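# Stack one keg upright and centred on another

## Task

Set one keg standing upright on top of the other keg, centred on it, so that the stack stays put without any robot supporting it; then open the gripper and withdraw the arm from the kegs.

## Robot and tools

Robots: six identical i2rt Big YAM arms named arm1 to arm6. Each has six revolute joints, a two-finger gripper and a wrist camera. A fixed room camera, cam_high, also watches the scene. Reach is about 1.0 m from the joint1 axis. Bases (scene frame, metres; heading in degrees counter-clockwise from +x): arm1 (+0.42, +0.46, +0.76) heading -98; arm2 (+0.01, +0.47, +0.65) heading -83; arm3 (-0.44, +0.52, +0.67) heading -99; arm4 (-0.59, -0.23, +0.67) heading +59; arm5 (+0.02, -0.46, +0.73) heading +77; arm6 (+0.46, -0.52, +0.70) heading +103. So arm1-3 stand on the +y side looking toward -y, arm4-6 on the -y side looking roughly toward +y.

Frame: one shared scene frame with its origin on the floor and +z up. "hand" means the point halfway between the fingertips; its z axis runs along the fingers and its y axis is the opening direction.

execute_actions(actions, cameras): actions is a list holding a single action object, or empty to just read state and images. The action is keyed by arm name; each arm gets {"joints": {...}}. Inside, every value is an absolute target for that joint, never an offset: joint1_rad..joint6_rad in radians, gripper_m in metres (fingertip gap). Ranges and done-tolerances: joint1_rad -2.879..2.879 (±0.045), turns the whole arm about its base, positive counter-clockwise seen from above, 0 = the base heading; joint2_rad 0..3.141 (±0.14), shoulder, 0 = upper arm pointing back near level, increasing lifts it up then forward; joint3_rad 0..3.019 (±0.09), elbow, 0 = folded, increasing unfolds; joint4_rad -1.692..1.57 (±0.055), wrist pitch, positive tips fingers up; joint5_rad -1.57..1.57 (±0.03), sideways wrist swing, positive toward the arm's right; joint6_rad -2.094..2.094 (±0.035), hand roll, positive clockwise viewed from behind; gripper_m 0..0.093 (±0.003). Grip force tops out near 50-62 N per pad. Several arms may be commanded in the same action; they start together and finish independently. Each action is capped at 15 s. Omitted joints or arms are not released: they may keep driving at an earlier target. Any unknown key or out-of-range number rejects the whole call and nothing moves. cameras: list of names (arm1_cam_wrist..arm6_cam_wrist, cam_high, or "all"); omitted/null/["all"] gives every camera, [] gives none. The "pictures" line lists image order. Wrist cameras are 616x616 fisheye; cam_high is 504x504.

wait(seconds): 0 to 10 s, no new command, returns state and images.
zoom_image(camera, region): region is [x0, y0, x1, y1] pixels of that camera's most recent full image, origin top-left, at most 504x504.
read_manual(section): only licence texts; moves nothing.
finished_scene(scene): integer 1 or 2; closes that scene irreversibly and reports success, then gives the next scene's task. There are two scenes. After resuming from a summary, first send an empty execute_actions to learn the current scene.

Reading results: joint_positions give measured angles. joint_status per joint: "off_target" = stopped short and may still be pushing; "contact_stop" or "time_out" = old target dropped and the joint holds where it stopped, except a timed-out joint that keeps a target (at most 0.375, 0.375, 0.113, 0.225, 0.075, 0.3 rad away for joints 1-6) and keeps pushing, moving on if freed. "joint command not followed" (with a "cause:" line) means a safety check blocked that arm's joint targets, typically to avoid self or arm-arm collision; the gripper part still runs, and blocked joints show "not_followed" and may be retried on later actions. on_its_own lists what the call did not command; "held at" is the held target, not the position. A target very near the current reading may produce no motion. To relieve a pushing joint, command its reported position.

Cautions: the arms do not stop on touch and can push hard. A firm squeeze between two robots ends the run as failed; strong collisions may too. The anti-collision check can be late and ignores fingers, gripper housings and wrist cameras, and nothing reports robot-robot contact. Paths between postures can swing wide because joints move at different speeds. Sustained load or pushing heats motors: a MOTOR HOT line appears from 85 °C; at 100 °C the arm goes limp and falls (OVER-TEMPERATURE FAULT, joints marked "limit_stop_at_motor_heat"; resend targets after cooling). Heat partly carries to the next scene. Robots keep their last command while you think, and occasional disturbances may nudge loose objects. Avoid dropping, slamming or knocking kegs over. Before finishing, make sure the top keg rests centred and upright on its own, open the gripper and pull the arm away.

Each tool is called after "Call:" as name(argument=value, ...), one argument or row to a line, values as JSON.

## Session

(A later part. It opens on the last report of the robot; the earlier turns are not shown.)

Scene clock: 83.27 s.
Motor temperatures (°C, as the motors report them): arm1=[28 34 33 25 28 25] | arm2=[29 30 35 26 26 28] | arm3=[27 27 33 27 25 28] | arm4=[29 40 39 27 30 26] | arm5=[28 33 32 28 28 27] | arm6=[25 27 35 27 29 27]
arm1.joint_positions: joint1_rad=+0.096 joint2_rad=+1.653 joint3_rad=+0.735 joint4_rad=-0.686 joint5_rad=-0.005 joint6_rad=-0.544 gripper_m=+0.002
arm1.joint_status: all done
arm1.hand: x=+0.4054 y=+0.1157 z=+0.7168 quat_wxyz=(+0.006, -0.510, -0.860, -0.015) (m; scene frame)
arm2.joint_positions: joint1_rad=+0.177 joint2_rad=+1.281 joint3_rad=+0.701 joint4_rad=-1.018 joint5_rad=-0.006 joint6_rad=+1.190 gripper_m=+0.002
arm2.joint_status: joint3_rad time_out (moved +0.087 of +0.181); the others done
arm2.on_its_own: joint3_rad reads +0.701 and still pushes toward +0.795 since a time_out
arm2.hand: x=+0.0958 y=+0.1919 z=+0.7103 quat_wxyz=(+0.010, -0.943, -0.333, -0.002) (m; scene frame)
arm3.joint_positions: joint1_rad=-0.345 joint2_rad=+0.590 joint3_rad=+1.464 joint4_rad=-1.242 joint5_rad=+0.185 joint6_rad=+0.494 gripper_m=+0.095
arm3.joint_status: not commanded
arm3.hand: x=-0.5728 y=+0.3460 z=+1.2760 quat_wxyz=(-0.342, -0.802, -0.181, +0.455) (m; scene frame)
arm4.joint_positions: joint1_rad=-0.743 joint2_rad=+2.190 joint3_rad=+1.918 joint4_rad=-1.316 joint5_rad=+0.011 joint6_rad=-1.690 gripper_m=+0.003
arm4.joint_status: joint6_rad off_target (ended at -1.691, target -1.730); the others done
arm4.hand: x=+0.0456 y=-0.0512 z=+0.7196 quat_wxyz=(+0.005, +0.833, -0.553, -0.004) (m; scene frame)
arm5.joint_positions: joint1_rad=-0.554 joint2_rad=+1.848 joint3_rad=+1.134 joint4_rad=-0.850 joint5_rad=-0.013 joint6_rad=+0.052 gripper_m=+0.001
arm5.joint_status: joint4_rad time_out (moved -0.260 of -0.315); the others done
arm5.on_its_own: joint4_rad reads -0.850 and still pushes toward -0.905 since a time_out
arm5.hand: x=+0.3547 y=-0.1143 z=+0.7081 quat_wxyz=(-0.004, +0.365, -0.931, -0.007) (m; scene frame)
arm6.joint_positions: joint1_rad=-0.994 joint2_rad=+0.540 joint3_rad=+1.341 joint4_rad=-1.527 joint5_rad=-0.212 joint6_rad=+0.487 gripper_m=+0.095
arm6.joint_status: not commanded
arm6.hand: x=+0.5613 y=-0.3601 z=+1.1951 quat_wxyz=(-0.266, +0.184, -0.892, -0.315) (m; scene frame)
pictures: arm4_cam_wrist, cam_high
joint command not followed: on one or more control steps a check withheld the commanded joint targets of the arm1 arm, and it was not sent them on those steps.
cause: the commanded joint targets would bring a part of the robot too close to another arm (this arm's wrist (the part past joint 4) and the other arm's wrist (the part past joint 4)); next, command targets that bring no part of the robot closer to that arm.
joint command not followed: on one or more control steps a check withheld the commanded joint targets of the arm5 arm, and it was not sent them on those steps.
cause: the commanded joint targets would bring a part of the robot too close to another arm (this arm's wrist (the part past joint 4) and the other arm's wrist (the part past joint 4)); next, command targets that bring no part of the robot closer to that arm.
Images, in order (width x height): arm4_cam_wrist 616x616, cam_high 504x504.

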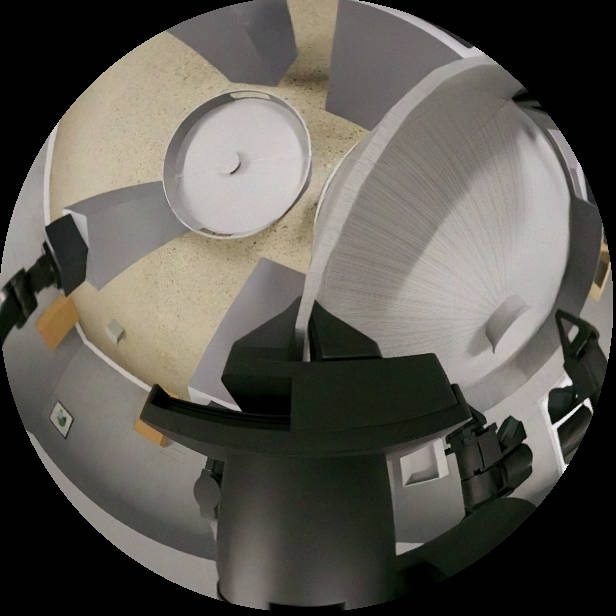

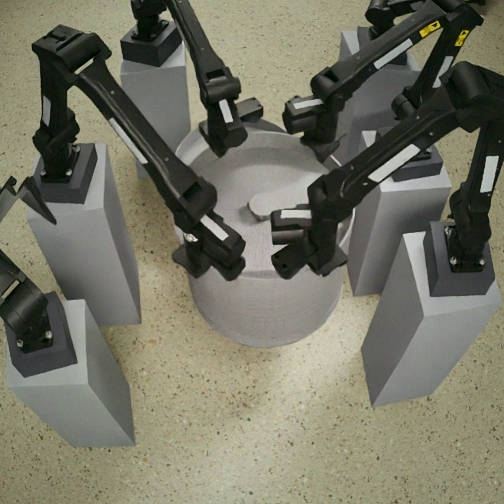

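Call:
execute_actions(
  actions=[
    {"arm1":{"joints":{"joint1_rad":-0.195,"joint2_rad":1.6,"joint3_rad":0.875,"joint4_rad":-0.72,"joint6_rad":-0.83}},"arm2":{"joints":{"joint1_rad":-0.212,"joint2_rad":1.15,"joint3_rad":0.765,"joint4_rad":-1.06,"joint6_rad":0.81}},"arm4":{"joints":{"joint1_rad":-0.729,"joint2_rad":1.805,"joint3_rad":1.525,"joint4_rad":-1.145,"joint6_rad":-1.67}},"arm5":{"joints":{"joint1_rad":-0.378,"joint2_rad":1.56,"joint3_rad":0.95,"joint4_rad":-0.82,"joint6_rad":0.241}}},
  ],
  cameras=[],
)

Call:
execute_actions(
  actions=[
    {"arm1":{"joints":{"joint1_rad":-0.441,"joint2_rad":1.695,"joint3_rad":1.02,"joint4_rad":-0.765,"joint6_rad":-1.075}},"arm2":{"joints":{"joint1_rad":-0.563,"joint2_rad":1.23,"joint3_rad":0.835,"joint4_rad":-1.045,"joint6_rad":0.46}},"arm4":{"joints":{"joint1_rad":-0.655,"joint2_rad":1.565,"joint3_rad":1.18,"joint4_rad":-1.045,"joint6_rad":-1.595}},"arm5":{"joints":{"joint1_rad":-0.116,"joint2_rad":1.45,"joint3_rad":0.815,"joint4_rad":-0.8,"joint6_rad":0.503}}},
  ],
  cameras=[],
)

Call:
execute_actions(
  actions=[
    {"arm1":{"joints":{"joint1_rad":-0.629,"joint2_rad":1.83,"joint3_rad":1.24,"joint4_rad":-0.845,"joint6_rad":-1.265}},"arm2":{"joints":{"joint1_rad":-0.828,"joint2_rad":1.385,"joint3_rad":0.99,"joint4_rad":-1.04,"joint6_rad":0.194}},"arm4":{"joints":{"joint1_rad":-0.539,"joint2_rad":1.325,"joint3_rad":0.9,"joint4_rad":-1.01,"joint6_rad":-1.48}},"arm5":{"joints":{"joint1_rad":0.202,"joint2_rad":1.42,"joint3_rad":0.775,"joint4_rad":-0.79,"joint6_rad":0.821}}},
  ],
  cameras=["cam_high"],
)

Call:
execute_actions(
  actions=[
    {"arm1":{"joints":{"joint1_rad":-0.77,"joint2_rad":2.035,"joint3_rad":1.52,"joint4_rad":-0.91,"joint6_rad":-1.405}},"arm2":{"joints":{"joint1_rad":-1.02,"joint2_rad":1.61,"joint3_rad":1.195,"joint4_rad":-1.015,"joint6_rad":0.005}},"arm4":{"joints":{"joint1_rad":-0.329,"joint2_rad":1.115,"joint3_rad":0.635,"joint4_rad":-0.96,"joint6_rad":-1.27}},"arm5":{"joints":{"joint1_rad":0.531,"joint2_rad":1.53,"joint3_rad":0.805,"joint4_rad":-0.715,"joint6_rad":1.15}}},
  ],
  cameras=["arm1_cam_wrist","arm2_cam_wrist","arm4_cam_wrist","arm5_cam_wrist","cam_high"],
)

Scene clock: 95.60 s.
Motor temperatures (°C, as the motors report them): arm1=[28 34 37 25 28 25] | arm2=[29 30 41 26 26 28] | arm3=[27 27 33 27 25 28] | arm4=[29 43 42 27 30 26] | arm5=[28 35 34 28 28 27] | arm6=[25 27 35 27 29 27]
arm1.joint_positions: joint1_rad=-0.203 joint2_rad=+1.695 joint3_rad=+0.809 joint4_rad=-0.697 joint5_rad=-0.001 joint6_rad=-0.842 gripper_m=+0.001
arm1.joint_status: all done
arm1.hand: x=+0.2940 y=+0.1070 z=+0.7198 quat_wxyz=(+0.001, -0.510, -0.860, -0.005) (m; scene frame)
arm2.joint_positions: joint1_rad=-0.195 joint2_rad=+1.256 joint3_rad=+0.693 joint4_rad=-1.026 joint5_rad=+0.001 joint6_rad=+0.817 gripper_m=+0.002
arm2.joint_status: all done
arm2.hand: x=-0.0122 y=+0.1835 z=+0.7146 quat_wxyz=(+0.005, -0.943, -0.333, -0.002) (m; scene frame)
arm3.joint_positions: joint1_rad=-0.345 joint2_rad=+0.590 joint3_rad=+1.464 joint4_rad=-1.242 joint5_rad=+0.185 joint6_rad=+0.494 gripper_m=+0.095
arm3.joint_status: not commanded
arm3.hand: x=-0.5728 y=+0.3460 z=+1.2760 quat_wxyz=(-0.342, -0.802, -0.181, +0.455) (m; scene frame)
arm4.joint_positions: joint1_rad=-0.699 joint2_rad=+1.908 joint3_rad=+1.463 joint4_rad=-1.131 joint5_rad=+0.013 joint6_rad=-1.645 gripper_m=+0.002
arm4.joint_status: all done
arm4.hand: x=-0.0630 y=-0.0574 z=+0.7235 quat_wxyz=(+0.001, +0.833, -0.554, +0.002) (m; scene frame)
arm5.joint_positions: joint1_rad=-0.371 joint2_rad=+1.683 joint3_rad=+0.906 joint4_rad=-0.789 joint5_rad=-0.008 joint6_rad=+0.237 gripper_m=+0.001
arm5.joint_status: all done
arm5.hand: x=+0.2450 y=-0.1227 z=+0.7130 quat_wxyz=(-0.003, +0.363, -0.932, -0.005) (m; scene frame)
arm6.joint_positions: joint1_rad=-0.994 joint2_rad=+0.540 joint3_rad=+1.341 joint4_rad=-1.527 joint5_rad=-0.212 joint6_rad=+0.487 gripper_m=+0.095
arm6.joint_status: not commanded
arm6.hand: x=+0.5613 y=-0.3601 z=+1.1951 quat_wxyz=(-0.266, +0.184, -0.892, -0.315) (m; scene frame)
pictures: none
joint command not followed: on one or more control steps a check withheld the commanded joint targets of the arm5 arm, and it was not sent them on those steps.
cause: the commanded joint targets would bring a part of the robot too close to another arm (this arm's wrist (the part past joint 4) and the other arm's wrist (the part past joint 4)); next, command targets that bring no part of the robot closer to that arm.
No camera images: the call's "cameras" was empty. Leave "cameras" out to get every camera's image.

Scene clock: 97.90 s.
Motor temperatures (°C, as the motors report them): arm1=[28 34 38 25 28 25] | arm2=[29 30 42 26 26 28] | arm3=[27 27 33 27 25 28] | arm4=[29 42 42 27 30 26] | arm5=[28 35 34 28 28 27] | arm6=[25 27 35 27 29 27]
arm1.joint_positions: joint1_rad=-0.452 joint2_rad=+1.779 joint3_rad=+0.948 joint4_rad=-0.732 joint5_rad=+0.000 joint6_rad=-1.079 gripper_m=+0.001
arm1.joint_status: all done
arm1.hand: x=+0.1823 y=+0.1064 z=+0.7229 quat_wxyz=(+0.000, -0.515, -0.857, +0.005) (m; scene frame)
arm2.joint_positions: joint1_rad=-0.550 joint2_rad=+1.305 joint3_rad=+0.741 joint4_rad=-1.010 joint5_rad=-0.001 joint6_rad=+0.475 gripper_m=+0.002
arm2.joint_status: joint3_rad time_out (moved +0.048 of +0.142); the others done
arm2.on_its_own: joint3_rad reads +0.741 and still pushes toward +0.835 since a time_out
arm2.hand: x=-0.1196 y=+0.1887 z=+0.7163 quat_wxyz=(-0.003, -0.945, -0.327, +0.000) (m; scene frame)
arm3.joint_positions: joint1_rad=-0.345 joint2_rad=+0.590 joint3_rad=+1.464 joint4_rad=-1.242 joint5_rad=+0.185 joint6_rad=+0.494 gripper_m=+0.095
arm3.joint_status: not commanded
arm3.hand: x=-0.5728 y=+0.3460 z=+1.2760 quat_wxyz=(-0.342, -0.802, -0.181, +0.455) (m; scene frame)
arm4.joint_positions: joint1_rad=-0.615 joint2_rad=+1.666 joint3_rad=+1.121 joint4_rad=-1.021 joint5_rad=-0.006 joint6_rad=-1.550 gripper_m=+0.002
arm4.joint_status: joint6_rad time_out (moved +0.094 of +0.050); the others done
arm4.on_its_own: joint6_rad reads -1.550 and still pushes toward -1.595 since a time_out
arm4.hand: x=-0.1743 y=-0.0507 z=+0.7251 quat_wxyz=(-0.008, +0.830, -0.558, -0.004) (m; scene frame)
arm5.joint_positions: joint1_rad=-0.106 joint2_rad=+1.570 joint3_rad=+0.770 joint4_rad=-0.770 joint5_rad=-0.012 joint6_rad=+0.518 gripper_m=+0.001
arm5.joint_status: all done
arm5.hand: x=+0.1321 y=-0.1225 z=+0.7161 quat_wxyz=(+0.001, +0.356, -0.934, -0.004) (m; scene frame)
arm6.joint_positions: joint1_rad=-0.994 joint2_rad=+0.540 joint3_rad=+1.341 joint4_rad=-1.527 joint5_rad=-0.212 joint6_rad=+0.487 gripper_m=+0.095
arm6.joint_status: not commanded
arm6.hand: x=+0.5613 y=-0.3601 z=+1.1951 quat_wxyz=(-0.266, +0.184, -0.892, -0.315) (m; scene frame)
pictures: none
No camera images: the call's "cameras" was empty. Leave "cameras" out to get every camera's image.

not run: a stop came earlier in this reply.

not run: a stop came earlier in this reply.

Call:
execute_actions(
  actions=[
    {"arm1":{"joints":{"joint1_rad":-0.629,"joint2_rad":1.83,"joint3_rad":1.24,"joint4_rad":-0.845,"joint6_rad":-1.265}},"arm2":{"joints":{"joint1_rad":-0.82,"joint2_rad":1.395,"joint3_rad":0.97,"joint4_rad":-1.02,"joint6_rad":0.2}},"arm4":{"joints":{"joint1_rad":-0.52,"joint2_rad":1.325,"joint3_rad":0.9,"joint4_rad":-1.0,"joint6_rad":-1.445}},"arm5":{"joints":{"joint1_rad":0.202,"joint2_rad":1.41,"joint3_rad":0.77,"joint4_rad":-0.79,"joint6_rad":0.825}}},
  ],
  cameras=[],
)

Call:
execute_actions(
  actions=[
    {"arm1":{"joints":{"joint1_rad":-0.77,"joint2_rad":2.035,"joint3_rad":1.52,"joint4_rad":-0.91,"joint6_rad":-1.405}},"arm2":{"joints":{"joint1_rad":-1.015,"joint2_rad":1.615,"joint3_rad":1.18,"joint4_rad":-1.0,"joint6_rad":0.01}},"arm4":{"joints":{"joint1_rad":-0.305,"joint2_rad":1.115,"joint3_rad":0.635,"joint4_rad":-0.95,"joint6_rad":-1.235}},"arm5":{"joints":{"joint1_rad":0.531,"joint2_rad":1.525,"joint3_rad":0.8,"joint4_rad":-0.715,"joint6_rad":1.15}}},
  ],
  cameras=["arm1_cam_wrist","arm2_cam_wrist","arm4_cam_wrist","arm5_cam_wrist","cam_high"],
)

Scene clock: 105.73 s.
Motor temperatures (°C, as the motors report them): arm1=[28 34 39 25 28 25] | arm2=[29 30 45 26 26 28] | arm3=[27 27 34 27 25 28] | arm4=[29 41 42 27 30 26] | arm5=[28 34 35 28 28 27] | arm6=[25 27 35 27 29 27]
arm1.joint_positions: joint1_rad=-0.635 joint2_rad=+1.923 joint3_rad=+1.175 joint4_rad=-0.802 joint5_rad=-0.005 joint6_rad=-1.265 gripper_m=+0.001
arm1.joint_status: all done
arm1.hand: x=+0.0701 y=+0.1010 z=+0.7208 quat_wxyz=(+0.000, -0.514, -0.858, +0.011) (m; scene frame)
arm2.joint_positions: joint1_rad=-0.814 joint2_rad=+1.473 joint3_rad=+0.897 joint4_rad=-0.986 joint5_rad=-0.001 joint6_rad=+0.207 gripper_m=+0.002
arm2.joint_status: all done
arm2.hand: x=-0.2300 y=+0.1823 z=+0.7125 quat_wxyz=(-0.006, -0.944, -0.329, +0.004) (m; scene frame)
arm3.joint_positions: joint1_rad=-0.345 joint2_rad=+0.590 joint3_rad=+1.464 joint4_rad=-1.242 joint5_rad=+0.185 joint6_rad=+0.494 gripper_m=+0.095
arm3.joint_status: not commanded
arm3.hand: x=-0.5728 y=+0.3460 z=+1.2760 quat_wxyz=(-0.342, -0.802, -0.181, +0.455) (m; scene frame)
arm4.joint_positions: joint1_rad=-0.500 joint2_rad=+1.428 joint3_rad=+0.833 joint4_rad=-0.973 joint5_rad=-0.003 joint6_rad=-1.433 gripper_m=+0.001
arm4.joint_status: all done
arm4.hand: x=-0.2847 y=-0.0550 z=+0.7231 quat_wxyz=(-0.007, +0.829, -0.559, -0.003) (m; scene frame)
arm5.joint_positions: joint1_rad=+0.209 joint2_rad=+1.517 joint3_rad=+0.712 joint4_rad=-0.775 joint5_rad=-0.013 joint6_rad=+0.832 gripper_m=+0.001
arm5.joint_status: all done
arm5.hand: x=+0.0215 y=-0.1282 z=+0.7171 quat_wxyz=(+0.004, +0.357, -0.934, +0.002) (m; scene frame)
arm6.joint_positions: joint1_rad=-0.994 joint2_rad=+0.540 joint3_rad=+1.341 joint4_rad=-1.527 joint5_rad=-0.212 joint6_rad=+0.487 gripper_m=+0.095
arm6.joint_status: not commanded
arm6.hand: x=+0.5613 y=-0.3601 z=+1.1951 quat_wxyz=(-0.266, +0.184, -0.892, -0.315) (m; scene frame)
pictures: none
No camera images: the call's "cameras" was empty. Leave "cameras" out to get every camera's image.

Scene clock: 106.90 s.
Motor temperatures (°C, as the motors report them): arm1=[28 34 40 25 28 25] | arm2=[29 30 45 26 26 28] | arm3=[27 27 34 27 25 28] | arm4=[29 41 42 27 30 26] | arm5=[28 34 35 28 28 27] | arm6=[25 27 35 27 29 27]
arm1.joint_positions: joint1_rad=-0.773 joint2_rad=+2.137 joint3_rad=+1.464 joint4_rad=-0.859 joint5_rad=-0.002 joint6_rad=-1.413 gripper_m=+0.001
arm1.joint_status: all done
arm1.hand: x=-0.0474 y=+0.0986 z=+0.6942 quat_wxyz=(+0.007, -0.510, -0.860, +0.019) (m; scene frame)
arm2.joint_positions: joint1_rad=-1.001 joint2_rad=+1.703 joint3_rad=+1.114 joint4_rad=-0.957 joint5_rad=-0.001 joint6_rad=+0.013 gripper_m=+0.002
arm2.joint_status: all done
arm2.hand: x=-0.3473 y=+0.1761 z=+0.6912 quat_wxyz=(-0.008, -0.943, -0.332, +0.012) (m; scene frame)
arm3.joint_positions: joint1_rad=-0.345 joint2_rad=+0.590 joint3_rad=+1.464 joint4_rad=-1.242 joint5_rad=+0.185 joint6_rad=+0.494 gripper_m=+0.095
arm3.joint_status: not commanded
arm3.hand: x=-0.5728 y=+0.3460 z=+1.2760 quat_wxyz=(-0.342, -0.802, -0.181, +0.455) (m; scene frame)
arm4.joint_positions: joint1_rad=-0.291 joint2_rad=+1.207 joint3_rad=+0.564 joint4_rad=-0.927 joint5_rad=-0.006 joint6_rad=-1.233 gripper_m=+0.001
arm4.joint_status: all done
arm4.hand: x=-0.3994 y=-0.0588 z=+0.7014 quat_wxyz=(-0.006, +0.832, -0.555, -0.005) (m; scene frame)
arm5.joint_positions: joint1_rad=+0.541 joint2_rad=+1.605 joint3_rad=+0.727 joint4_rad=-0.694 joint5_rad=-0.023 joint6_rad=+1.152 gripper_m=+0.001
arm5.joint_status: all done
arm5.hand: x=-0.0927 y=-0.1321 z=+0.6923 quat_wxyz=(+0.008, +0.362, -0.932, -0.001) (m; scene frame)
arm6.joint_positions: joint1_rad=-0.994 joint2_rad=+0.540 joint3_rad=+1.341 joint4_rad=-1.527 joint5_rad=-0.212 joint6_rad=+0.487 gripper_m=+0.095
arm6.joint_status: not commanded
arm6.hand: x=+0.5613 y=-0.3601 z=+1.1951 quat_wxyz=(-0.266, +0.184, -0.892, -0.315) (m; scene frame)
pictures: arm1_cam_wrist, arm2_cam_wrist, arm4_cam_wrist, arm5_cam_wrist, cam_high
Images, in order (width x height): arm1_cam_wrist 616x616, arm2_cam_wrist 616x616, arm4_cam_wrist 616x616, arm5_cam_wrist 616x616, cam_high 504x504.

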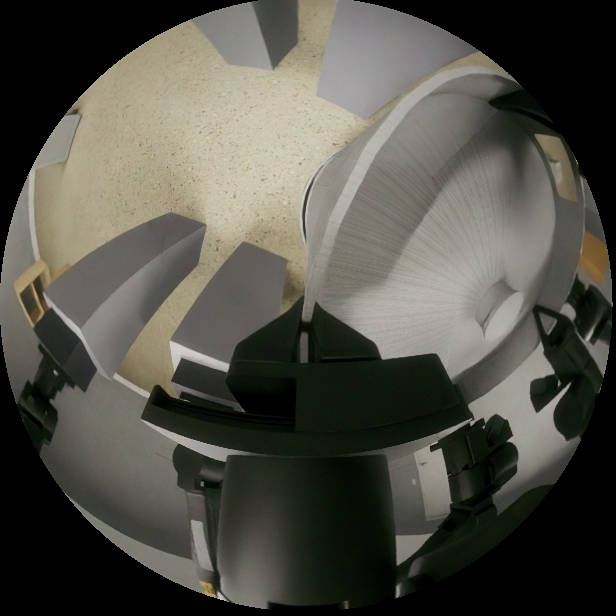

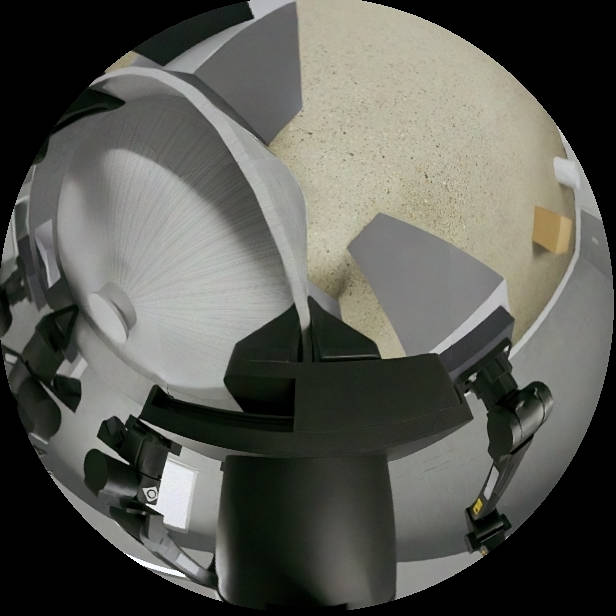

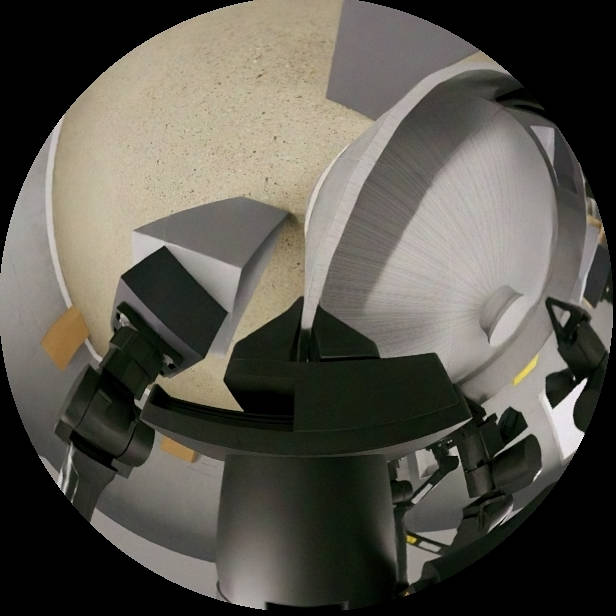

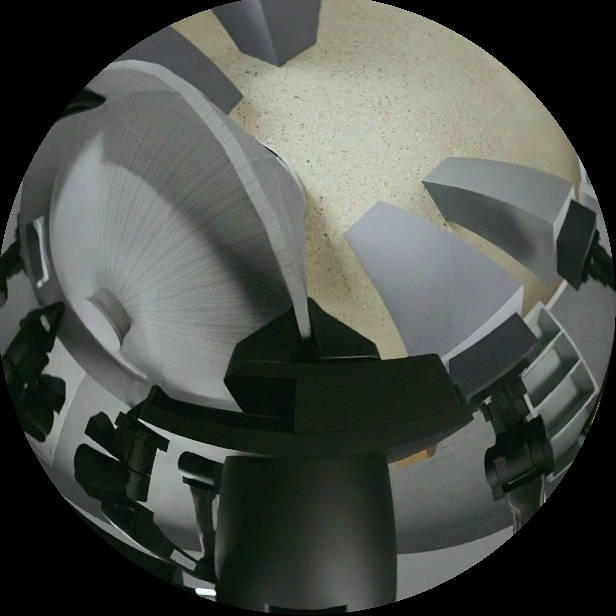

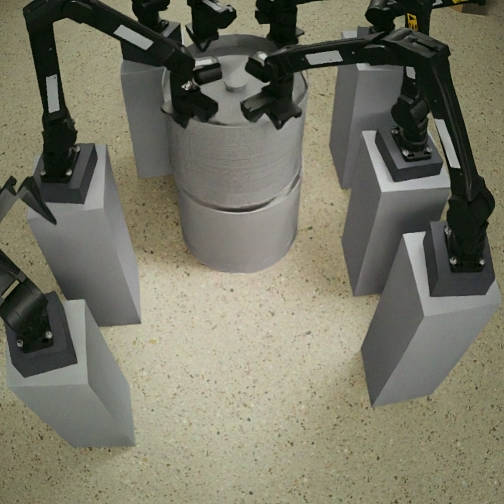

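Call:
execute_actions(
  actions=[
    {"arm1":{"joints":{"joint1_rad":-0.767,"joint2_rad":2.045,"joint3_rad":1.477,"joint4_rad":-0.855}},"arm2":{"joints":{"joint1_rad":-1.008,"joint2_rad":1.635,"joint3_rad":1.122,"joint4_rad":-0.92}},"arm4":{"joints":{"joint1_rad":-0.318,"joint2_rad":1.2,"joint3_rad":0.618,"joint4_rad":-0.85}},"arm5":{"joints":{"joint1_rad":0.5,"joint2_rad":1.59,"joint3_rad":0.782,"joint4_rad":-0.635,"joint6_rad":1.125}}},
  ],
)

Scene clock: 121.57 s.
Motor temperatures (°C, as the motors report them): arm1=[28 37 40 25 28 25] | arm2=[29 31 44 26 26 28] | arm3=[27 27 34 27 25 28] | arm4=[29 38 43 27 30 26] | arm5=[28 34 37 28 28 27] | arm6=[25 27 35 27 29 27]
arm1.joint_positions: joint1_rad=-0.773 joint2_rad=+2.139 joint3_rad=+1.429 joint4_rad=-0.840 joint5_rad=-0.002 joint6_rad=-1.416 gripper_m=+0.001
arm1.joint_status: all done
arm1.hand: x=-0.0367 y=+0.1064 z=+0.6822 quat_wxyz=(+0.003, -0.508, -0.861, +0.011) (m; scene frame)
arm2.joint_positions: joint1_rad=-0.999 joint2_rad=+1.717 joint3_rad=+1.076 joint4_rad=-0.927 joint5_rad=-0.001 joint6_rad=+0.012 gripper_m=+0.002
arm2.joint_status: all done
arm2.hand: x=-0.3372 y=+0.1825 z=+0.6732 quat_wxyz=(-0.004, -0.943, -0.334, +0.002) (m; scene frame)
arm3.joint_positions: joint1_rad=-0.345 joint2_rad=+0.590 joint3_rad=+1.464 joint4_rad=-1.242 joint5_rad=+0.185 joint6_rad=+0.494 gripper_m=+0.095
arm3.joint_status: not commanded
arm3.hand: x=-0.5728 y=+0.3460 z=+1.2760 quat_wxyz=(-0.342, -0.802, -0.181, +0.455) (m; scene frame)
arm4.joint_positions: joint1_rad=-0.302 joint2_rad=+1.294 joint3_rad=+0.557 joint4_rad=-0.822 joint5_rad=-0.004 joint6_rad=-1.243 gripper_m=+0.001
arm4.joint_status: all done
arm4.hand: x=-0.3877 y=-0.0522 z=+0.6787 quat_wxyz=(-0.011, +0.831, -0.556, -0.003) (m; scene frame)
arm5.joint_positions: joint1_rad=+0.509 joint2_rad=+1.653 joint3_rad=+0.727 joint4_rad=-0.639 joint5_rad=-0.007 joint6_rad=+1.120 gripper_m=+0.001
arm5.joint_status: all done
arm5.hand: x=-0.0811 y=-0.1230 z=+0.6767 quat_wxyz=(+0.000, +0.362, -0.932, -0.004) (m; scene frame)
arm6.joint_positions: joint1_rad=-0.994 joint2_rad=+0.540 joint3_rad=+1.341 joint4_rad=-1.527 joint5_rad=-0.212 joint6_rad=+0.487 gripper_m=+0.095
arm6.joint_status: not commanded
arm6.hand: x=+0.5613 y=-0.3601 z=+1.1951 quat_wxyz=(-0.266, +0.184, -0.892, -0.315) (m; scene frame)
pictures: arm1_cam_wrist, arm2_cam_wrist, arm3_cam_wrist, arm4_cam_wrist, arm5_cam_wrist, arm6_cam_wrist, cam_high
Images, in order (width x height): arm1_cam_wrist 616x616, arm2_cam_wrist 616x616, arm3_cam_wrist 616x616, arm4_cam_wrist 616x616, arm5_cam_wrist 616x616, arm6_cam_wrist 616x616, cam_high 504x504.

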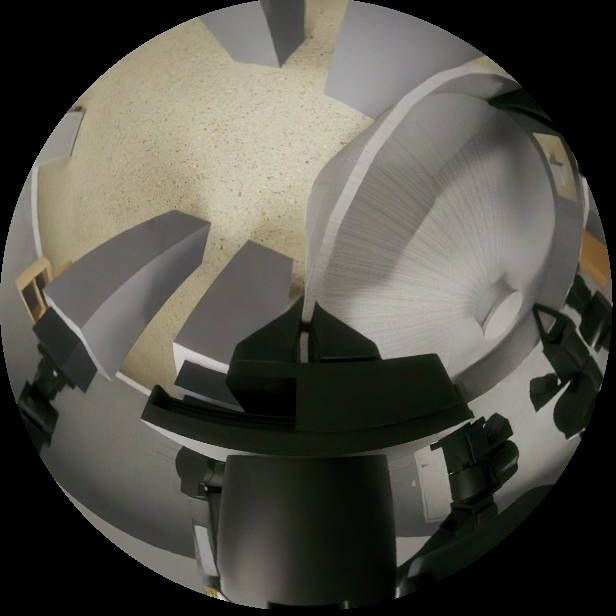

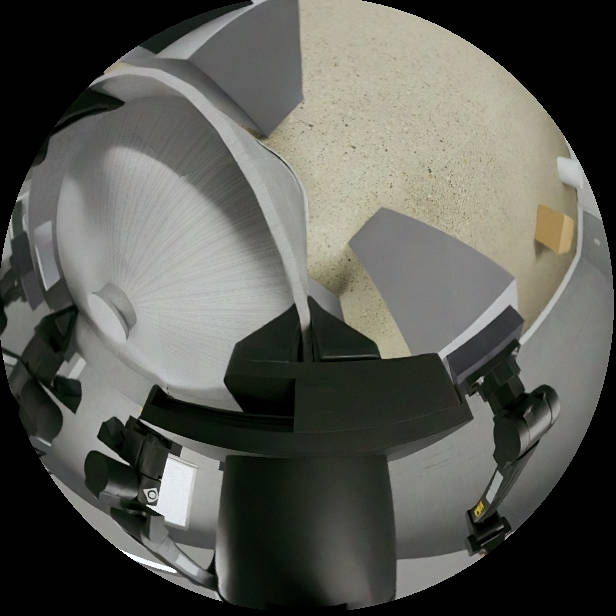

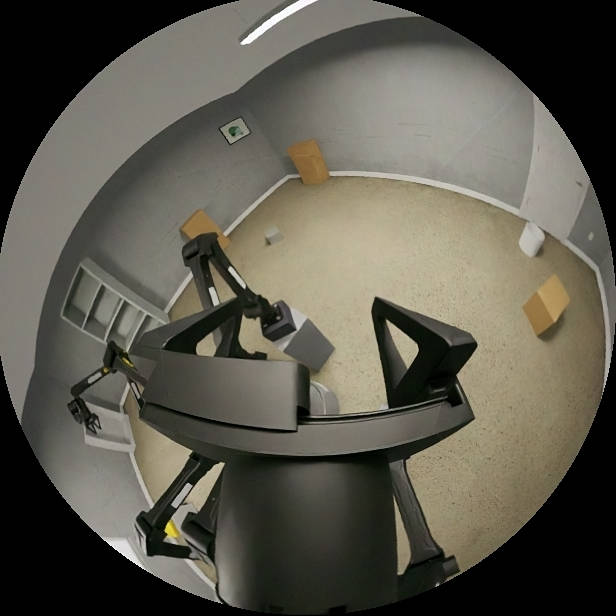

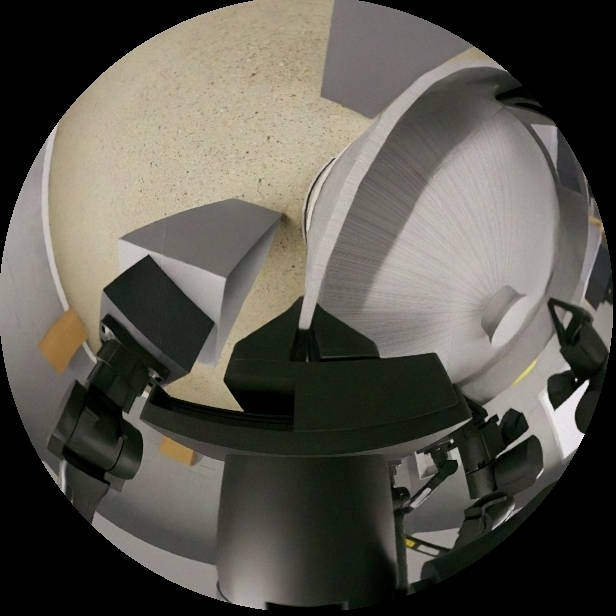

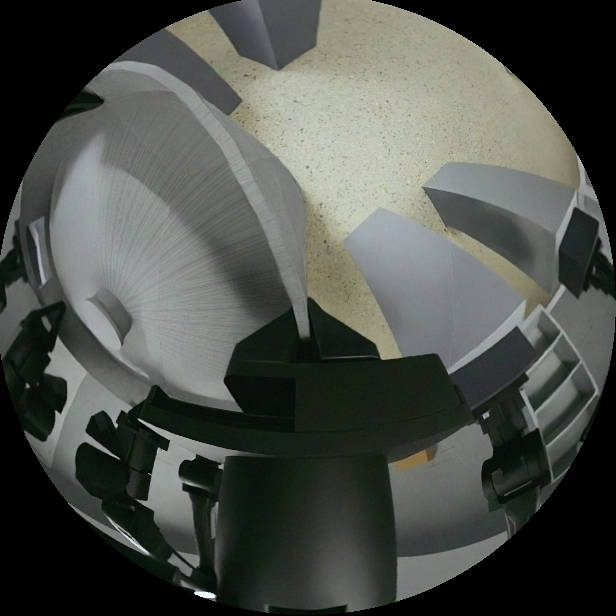

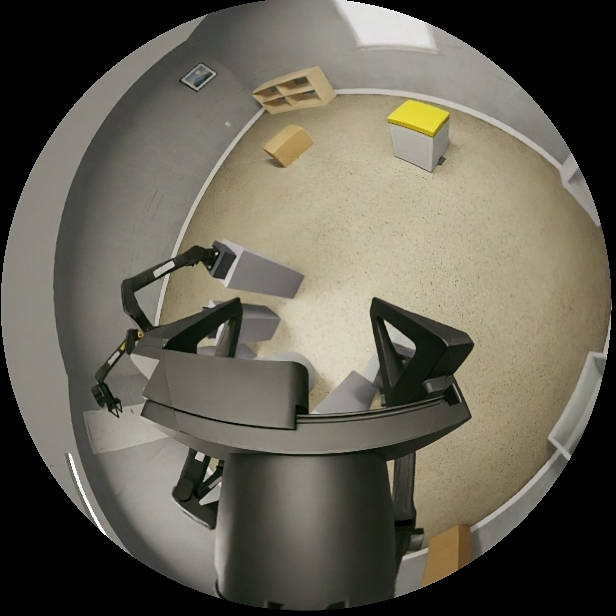

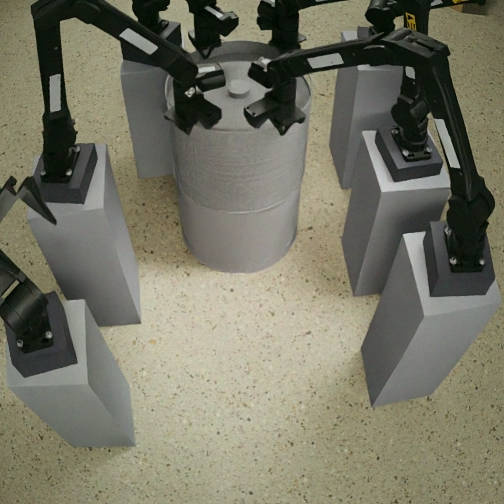

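Call:
execute_actions(
  actions=[
    {"arm1":{"joints":{"joint2_rad":2.085,"joint3_rad":1.495,"joint4_rad":-0.845}},"arm2":{"joints":{"joint2_rad":1.65,"joint3_rad":1.15}},"arm4":{"joints":{"joint2_rad":1.17,"joint3_rad":0.603,"joint4_rad":-0.855}},"arm5":{"joints":{"joint1_rad":0.525,"joint3_rad":0.77,"joint6_rad":1.14}}},
  ],
  cameras=["arm1_cam_wrist","arm2_cam_wrist","arm4_cam_wrist","arm5_cam_wrist"],
)

Scene clock: 126.47 s.
Motor temperatures (°C, as the motors report them): arm1=[28 37 40 25 28 25] | arm2=[29 32 44 26 26 28] | arm3=[27 27 34 27 25 28] | arm4=[29 38 42 27 30 26] | arm5=[28 34 37 28 28 27] | arm6=[25 27 35 27 29 27]
arm1.joint_positions: joint1_rad=-0.773 joint2_rad=+2.149 joint3_rad=+1.429 joint4_rad=-0.820 joint5_rad=-0.007 joint6_rad=-1.416 gripper_m=+0.001
arm1.joint_status: all done
arm1.hand: x=-0.0384 y=+0.1041 z=+0.6770 quat_wxyz=(+0.003, -0.508, -0.861, +0.016) (m; scene frame)
arm2.joint_positions: joint1_rad=-0.998 joint2_rad=+1.725 joint3_rad=+1.076 joint4_rad=-0.913 joint5_rad=-0.004 joint6_rad=+0.012 gripper_m=+0.002
arm2.joint_status: all done
arm2.hand: x=-0.3389 y=+0.1803 z=+0.6698 quat_wxyz=(-0.007, -0.943, -0.334, +0.004) (m; scene frame)
arm3.joint_positions: joint1_rad=-0.345 joint2_rad=+0.590 joint3_rad=+1.464 joint4_rad=-1.242 joint5_rad=+0.185 joint6_rad=+0.494 gripper_m=+0.095
arm3.joint_status: not commanded
arm3.hand: x=-0.5728 y=+0.3460 z=+1.2760 quat_wxyz=(-0.342, -0.802, -0.181, +0.455) (m; scene frame)
arm4.joint_positions: joint1_rad=-0.302 joint2_rad=+1.281 joint3_rad=+0.547 joint4_rad=-0.822 joint5_rad=-0.002 joint6_rad=-1.243 gripper_m=+0.001
arm4.joint_status: all done
arm4.hand: x=-0.3902 y=-0.0548 z=+0.6788 quat_wxyz=(-0.012, +0.831, -0.556, -0.002) (m; scene frame)
arm5.joint_positions: joint1_rad=+0.519 joint2_rad=+1.653 joint3_rad=+0.722 joint4_rad=-0.637 joint5_rad=-0.009 joint6_rad=+1.126 gripper_m=+0.001
arm5.joint_status: all done
arm5.hand: x=-0.0838 y=-0.1263 z=+0.6754 quat_wxyz=(+0.001, +0.364, -0.932, -0.002) (m; scene frame)
arm6.joint_positions: joint1_rad=-0.994 joint2_rad=+0.540 joint3_rad=+1.341 joint4_rad=-1.527 joint5_rad=-0.212 joint6_rad=+0.487 gripper_m=+0.095
arm6.joint_status: not commanded
arm6.hand: x=+0.5613 y=-0.3601 z=+1.1951 quat_wxyz=(-0.266, +0.184, -0.892, -0.315) (m; scene frame)
pictures: arm1_cam_wrist, arm2_cam_wrist, arm4_cam_wrist, arm5_cam_wrist
Images, in order (width x height): arm1_cam_wrist 616x616, arm2_cam_wrist 616x616, arm4_cam_wrist 616x616, arm5_cam_wrist 616x616.

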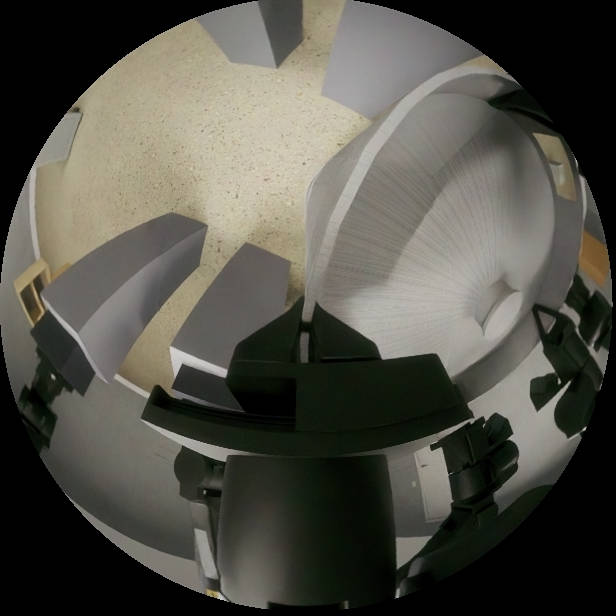

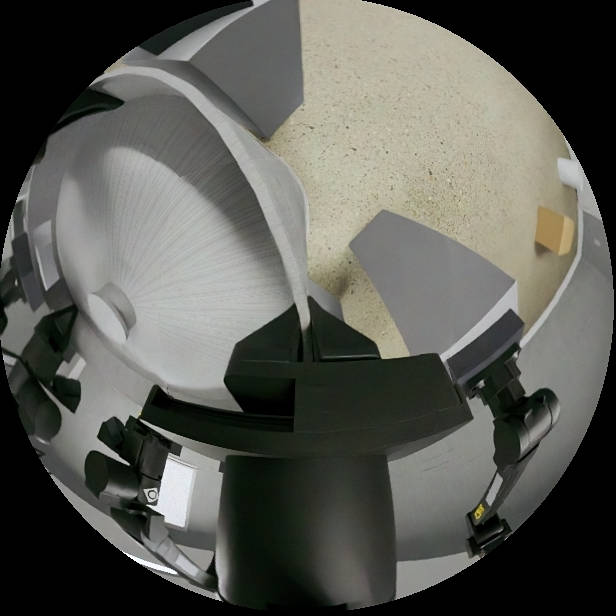

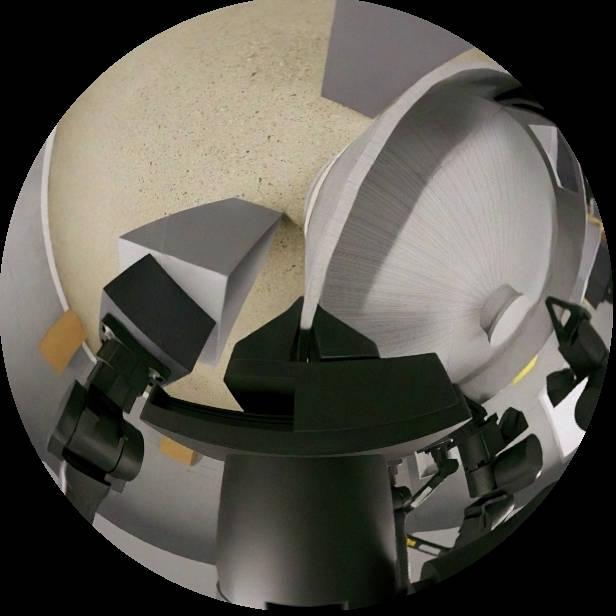

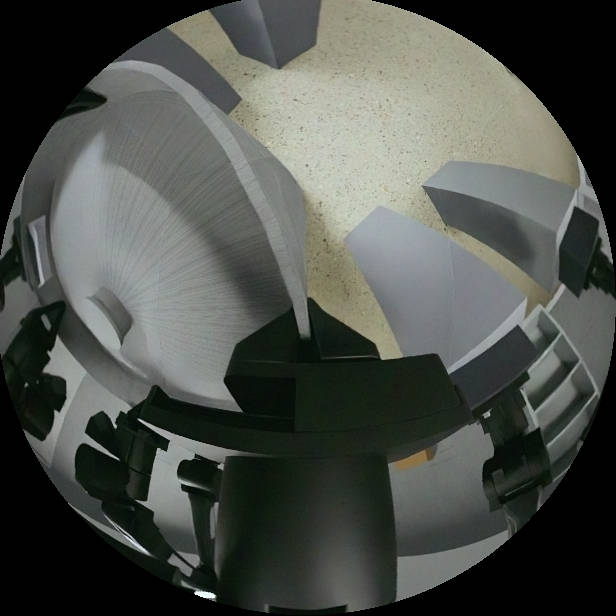

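Well aligned. Set down.

Call:
execute_actions(
  actions=[
    {"arm1":{"joints":{"joint2_rad":2.15,"joint3_rad":1.45,"joint4_rad":-0.81}},"arm2":{"joints":{"joint2_rad":1.71,"joint3_rad":1.1}},"arm4":{"joints":{"joint2_rad":1.25,"joint3_rad":0.56,"joint4_rad":-0.81}},"arm5":{"joints":{"joint2_rad":1.655,"joint3_rad":0.735,"joint4_rad":-0.615}}},
  ],
  cameras=["arm1_cam_wrist","arm4_cam_wrist","cam_high"],
)

Scene clock: 129.70 s.
Motor temperatures (°C, as the motors report them): arm1=[28 37 41 25 28 25] | arm2=[29 32 44 26 26 28] | arm3=[27 27 34 27 25 28] | arm4=[29 38 42 27 30 26] | arm5=[28 34 37 28 28 27] | arm6=[25 27 35 27 29 27]
arm1.joint_positions: joint1_rad=-0.770 joint2_rad=+2.163 joint3_rad=+1.432 joint4_rad=-0.798 joint5_rad=-0.002 joint6_rad=-1.412 gripper_m=+0.001
arm1.joint_status: all done
arm1.hand: x=-0.0410 y=+0.1013 z=+0.6701 quat_wxyz=(+0.007, -0.509, -0.861, +0.020) (m; scene frame)
arm2.joint_positions: joint1_rad=-0.997 joint2_rad=+1.744 joint3_rad=+1.076 joint4_rad=-0.894 joint5_rad=-0.002 joint6_rad=+0.012 gripper_m=+0.002
arm2.joint_status: all done
arm2.hand: x=-0.3406 y=+0.1787 z=+0.6619 quat_wxyz=(-0.006, -0.942, -0.334, +0.005) (m; scene frame)
arm3.joint_positions: joint1_rad=-0.345 joint2_rad=+0.590 joint3_rad=+1.464 joint4_rad=-1.242 joint5_rad=+0.185 joint6_rad=+0.494 gripper_m=+0.095
arm3.joint_status: not commanded
arm3.hand: x=-0.5728 y=+0.3460 z=+1.2760 quat_wxyz=(-0.342, -0.802, -0.181, +0.455) (m; scene frame)
arm4.joint_positions: joint1_rad=-0.303 joint2_rad=+1.301 joint3_rad=+0.527 joint4_rad=-0.793 joint5_rad=-0.006 joint6_rad=-1.244 gripper_m=+0.001
arm4.joint_status: all done
arm4.hand: x=-0.3945 y=-0.0581 z=+0.6685 quat_wxyz=(-0.008, +0.831, -0.556, -0.005) (m; scene frame)
arm5.joint_positions: joint1_rad=+0.530 joint2_rad=+1.676 joint3_rad=+0.713 joint4_rad=-0.614 joint5_rad=-0.012 joint6_rad=+1.135 gripper_m=+0.001
arm5.joint_status: all done
arm5.hand: x=-0.0871 y=-0.1310 z=+0.6659 quat_wxyz=(+0.003, +0.365, -0.931, +0.002) (m; scene frame)
arm6.joint_positions: joint1_rad=-0.994 joint2_rad=+0.540 joint3_rad=+1.341 joint4_rad=-1.527 joint5_rad=-0.212 joint6_rad=+0.487 gripper_m=+0.095
arm6.joint_status: not commanded
arm6.hand: x=+0.5613 y=-0.3601 z=+1.1951 quat_wxyz=(-0.266, +0.184, -0.892, -0.315) (m; scene frame)
pictures: arm1_cam_wrist, arm4_cam_wrist, cam_high
Images, in order (width x height): arm1_cam_wrist 616x616, arm4_cam_wrist 616x616, cam_high 504x504.

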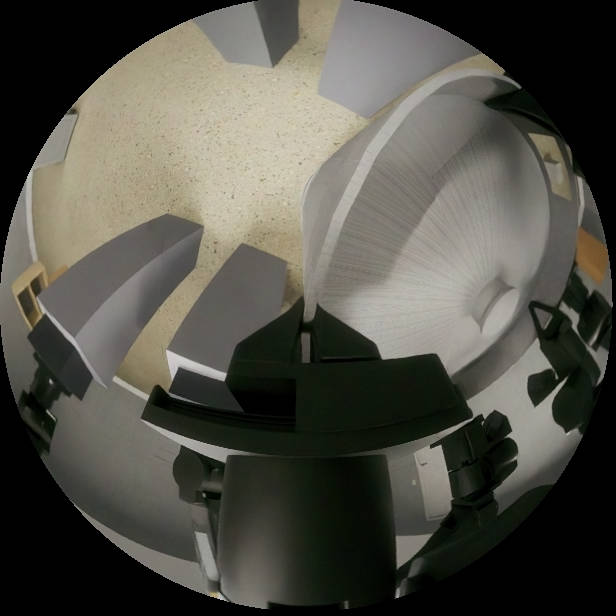

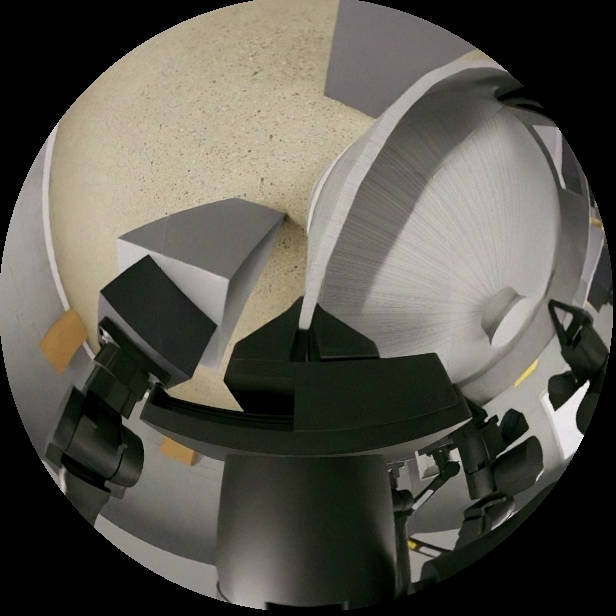

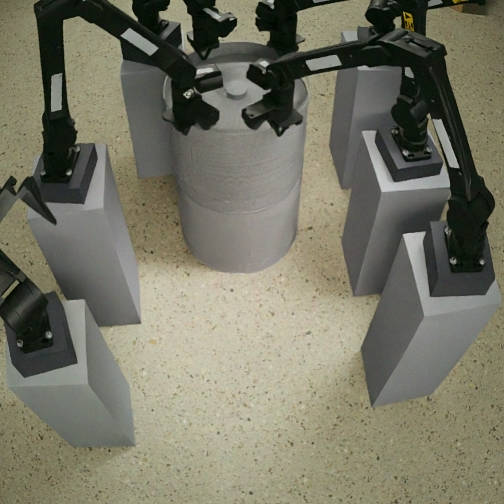

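Call:
execute_actions(
  actions=[
    {"arm1":{"joints":{"gripper_m":0.04}},"arm2":{"joints":{"gripper_m":0.04}},"arm4":{"joints":{"gripper_m":0.04}},"arm5":{"joints":{"gripper_m":0.04}}},
  ],
  cameras=[],
)

Call:
execute_actions(
  actions=[
    {"arm1":{"joints":{"joint2_rad":1.96,"joint3_rad":1.49,"joint4_rad":-1.02}},"arm2":{"joints":{"joint2_rad":1.54,"joint3_rad":1.21,"joint4_rad":-1.18}},"arm4":{"joints":{"joint2_rad":1.07,"joint3_rad":0.72,"joint4_rad":-1.16}},"arm5":{"joints":{"joint2_rad":1.42,"joint3_rad":0.82,"joint4_rad":-0.92}}},
  ],
  cameras=["cam_high"],
)

Scene clock: 134.40 s.
Motor temperatures (°C, as the motors report them): arm1=[28 36 40 25 28 25] | arm2=[29 32 43 26 26 28] | arm3=[27 27 34 27 25 28] | arm4=[29 37 41 27 30 26] | arm5=[28 33 36 28 28 27] | arm6=[25 27 35 27 29 27]
arm1.joint_positions: joint1_rad=-0.770 joint2_rad=+2.162 joint3_rad=+1.432 joint4_rad=-0.797 joint5_rad=-0.002 joint6_rad=-1.412 gripper_m=+0.040
arm1.joint_status: all done
arm1.hand: x=-0.0411 y=+0.1009 z=+0.6707 quat_wxyz=(+0.007, -0.509, -0.861, +0.021) (m; scene frame)
arm2.joint_positions: joint1_rad=-0.998 joint2_rad=+1.733 joint3_rad=+1.076 joint4_rad=-0.907 joint5_rad=-0.002 joint6_rad=+0.012 gripper_m=+0.040
arm2.joint_status: all done
arm2.hand: x=-0.3393 y=+0.1800 z=+0.6664 quat_wxyz=(-0.005, -0.943, -0.334, +0.004) (m; scene frame)
arm3.joint_positions: joint1_rad=-0.345 joint2_rad=+0.590 joint3_rad=+1.464 joint4_rad=-1.242 joint5_rad=+0.185 joint6_rad=+0.494 gripper_m=+0.095
arm3.joint_status: not commanded
arm3.hand: x=-0.5728 y=+0.3460 z=+1.2760 quat_wxyz=(-0.342, -0.802, -0.181, +0.455) (m; scene frame)
arm4.joint_positions: joint1_rad=-0.309 joint2_rad=+1.254 joint3_rad=+0.527 joint4_rad=-0.801 joint5_rad=-0.004 joint6_rad=-1.244 gripper_m=+0.040
arm4.joint_status: all done
arm4.hand: x=-0.3903 y=-0.0572 z=+0.6796 quat_wxyz=(-0.026, +0.829, -0.558, +0.001) (m; scene frame)
arm5.joint_positions: joint1_rad=+0.530 joint2_rad=+1.664 joint3_rad=+0.715 joint4_rad=-0.614 joint5_rad=-0.004 joint6_rad=+1.135 gripper_m=+0.040
arm5.joint_status: all done
arm5.hand: x=-0.0867 y=-0.1274 z=+0.6703 quat_wxyz=(-0.002, +0.364, -0.931, -0.004) (m; scene frame)
arm6.joint_positions: joint1_rad=-0.994 joint2_rad=+0.540 joint3_rad=+1.341 joint4_rad=-1.527 joint5_rad=-0.212 joint6_rad=+0.487 gripper_m=+0.095
arm6.joint_status: not commanded
arm6.hand: x=+0.5613 y=-0.3601 z=+1.1951 quat_wxyz=(-0.266, +0.184, -0.892, -0.315) (m; scene frame)
pictures: none
No camera images: the call's "cameras" was empty. Leave "cameras" out to get every camera's image.

Scene clock: 135.57 s.
Motor temperatures (°C, as the motors report them): arm1=[28 36 40 25 28 25] | arm2=[29 32 43 26 26 28] | arm3=[27 27 34 27 25 28] | arm4=[29 37 41 27 30 26] | arm5=[28 33 36 28 28 27] | arm6=[25 27 35 27 29 27]
arm1.joint_positions: joint1_rad=-0.770 joint2_rad=+1.938 joint3_rad=+1.473 joint4_rad=-1.001 joint5_rad=-0.002 joint6_rad=-1.412 gripper_m=+0.040
arm1.joint_status: all done
arm1.hand: x=-0.0441 y=+0.0986 z=+0.8081 quat_wxyz=(+0.019, -0.508, -0.860, +0.050) (m; scene frame)
arm2.joint_positions: joint1_rad=-0.998 joint2_rad=+1.523 joint3_rad=+1.174 joint4_rad=-1.167 joint5_rad=-0.002 joint6_rad=+0.012 gripper_m=+0.040
arm2.joint_status: all done
arm2.hand: x=-0.3315 y=+0.1873 z=+0.7879 quat_wxyz=(-0.014, -0.942, -0.334, +0.026) (m; scene frame)
arm3.joint_positions: joint1_rad=-0.345 joint2_rad=+0.590 joint3_rad=+1.464 joint4_rad=-1.242 joint5_rad=+0.185 joint6_rad=+0.494 gripper_m=+0.095
arm3.joint_status: not commanded
arm3.hand: x=-0.5728 y=+0.3460 z=+1.2760 quat_wxyz=(-0.342, -0.802, -0.181, +0.455) (m; scene frame)
arm4.joint_positions: joint1_rad=-0.310 joint2_rad=+1.061 joint3_rad=+0.688 joint4_rad=-1.150 joint5_rad=-0.004 joint6_rad=-1.244 gripper_m=+0.040
arm4.joint_status: all done
arm4.hand: x=-0.3907 y=-0.0587 z=+0.7773 quat_wxyz=(-0.028, +0.829, -0.559, +0.002) (m; scene frame)
arm5.joint_positions: joint1_rad=+0.529 joint2_rad=+1.404 joint3_rad=+0.797 joint4_rad=-0.911 joint5_rad=+0.000 joint6_rad=+1.135 gripper_m=+0.040
arm5.joint_status: all done
arm5.hand: x=-0.0875 y=-0.1241 z=+0.7772 quat_wxyz=(-0.005, +0.364, -0.931, -0.027) (m; scene frame)
arm6.joint_positions: joint1_rad=-0.994 joint2_rad=+0.540 joint3_rad=+1.341 joint4_rad=-1.527 joint5_rad=-0.212 joint6_rad=+0.487 gripper_m=+0.095
arm6.joint_status: not commanded
arm6.hand: x=+0.5613 y=-0.3601 z=+1.1951 quat_wxyz=(-0.266, +0.184, -0.892, -0.315) (m; scene frame)
pictures: cam_high
Images, in order (width x height): cam_high 504x504.

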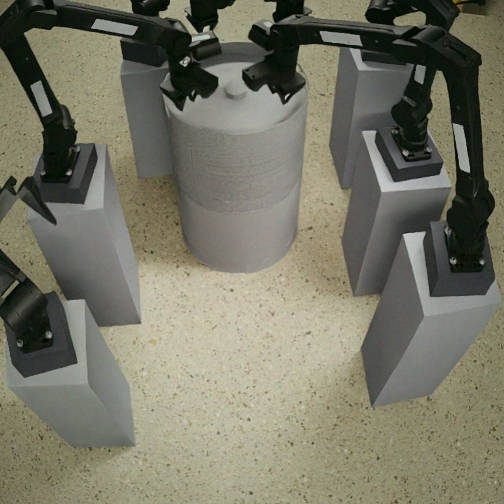

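Call:
execute_actions(
  actions=[
    {"arm1":{"joints":{"joint2_rad":1.2,"joint3_rad":1.1}},"arm2":{"joints":{"joint2_rad":1.1}},"arm4":{"joints":{"joint2_rad":0.6,"joint3_rad":0.9}},"arm5":{"joints":{"joint2_rad":0.8}}},
  ],
  cameras=["cam_high"],
)

Call:
zoom_image(
  camera="cam_high",
  region=[150,30,330,280],
)

Scene clock: 141.43 s.
Motor temperatures (°C, as the motors report them): arm1=[28 36 40 25 28 25] | arm2=[29 31 43 26 26 28] | arm3=[27 27 34 27 25 28] | arm4=[29 37 41 27 30 26] | arm5=[28 33 37 28 28 27] | arm6=[25 27 36 27 29 27]
arm1.joint_positions: joint1_rad=-0.770 joint2_rad=+1.182 joint3_rad=+1.102 joint4_rad=-1.006 joint5_rad=-0.002 joint6_rad=-1.411 gripper_m=+0.040
arm1.joint_status: all done
arm1.hand: x=+0.0760 y=+0.1921 z=+1.0227 quat_wxyz=(+0.087, -0.494, -0.835, +0.225) (m; scene frame)
arm2.joint_positions: joint1_rad=-0.998 joint2_rad=+1.092 joint3_rad=+1.174 joint4_rad=-1.168 joint5_rad=-0.002 joint6_rad=+0.012 gripper_m=+0.040
arm2.joint_status: all done
arm2.hand: x=-0.3001 y=+0.2147 z=+0.9635 quat_wxyz=(-0.087, -0.915, -0.324, +0.226) (m; scene frame)
arm3.joint_positions: joint1_rad=-0.345 joint2_rad=+0.590 joint3_rad=+1.464 joint4_rad=-1.242 joint5_rad=+0.185 joint6_rad=+0.494 gripper_m=+0.095
arm3.joint_status: not commanded
arm3.hand: x=-0.5728 y=+0.3460 z=+1.2760 quat_wxyz=(-0.342, -0.802, -0.181, +0.455) (m; scene frame)
arm4.joint_positions: joint1_rad=-0.310 joint2_rad=+0.595 joint3_rad=+0.867 joint4_rad=-1.154 joint5_rad=-0.003 joint6_rad=-1.244 gripper_m=+0.040
arm4.joint_status: all done
arm4.hand: x=-0.3859 y=-0.0566 z=+0.9794 quat_wxyz=(-0.331, +0.779, -0.526, +0.085) (m; scene frame)
arm5.joint_positions: joint1_rad=+0.529 joint2_rad=+0.796 joint3_rad=+0.797 joint4_rad=-0.911 joint5_rad=+0.000 joint6_rad=+1.135 gripper_m=+0.040
arm5.joint_status: all done
arm5.hand: x=-0.0844 y=-0.1384 z=+0.9801 quat_wxyz=(-0.024, +0.345, -0.880, -0.324) (m; scene frame)
arm6.joint_positions: joint1_rad=-0.994 joint2_rad=+0.540 joint3_rad=+1.341 joint4_rad=-1.527 joint5_rad=-0.212 joint6_rad=+0.487 gripper_m=+0.095
arm6.joint_status: not commanded
arm6.hand: x=+0.5613 y=-0.3601 z=+1.1951 quat_wxyz=(-0.266, +0.184, -0.892, -0.315) (m; scene frame)
pictures: cam_high
Images, in order (width x height): cam_high 504x504.

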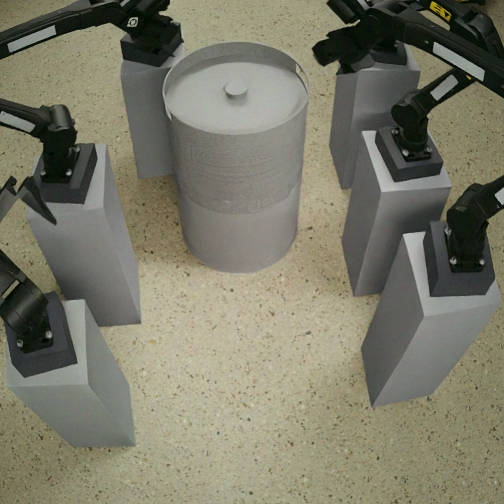

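Region (150, 30, 330, 280) of cam_high's 504x504 image, scaled by 2.016, with more detail than that image has; it fills the left 363 columns of this view, and the rest is white.

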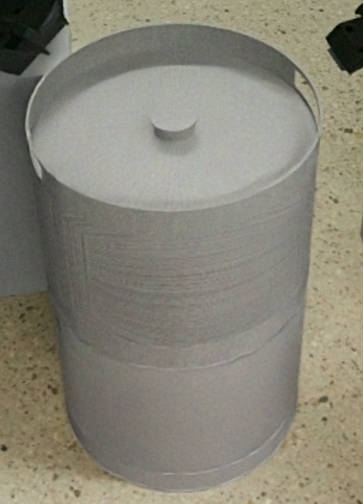

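Call:
finished_scene(
  scene=2,
)

The scene is finished: the task was done.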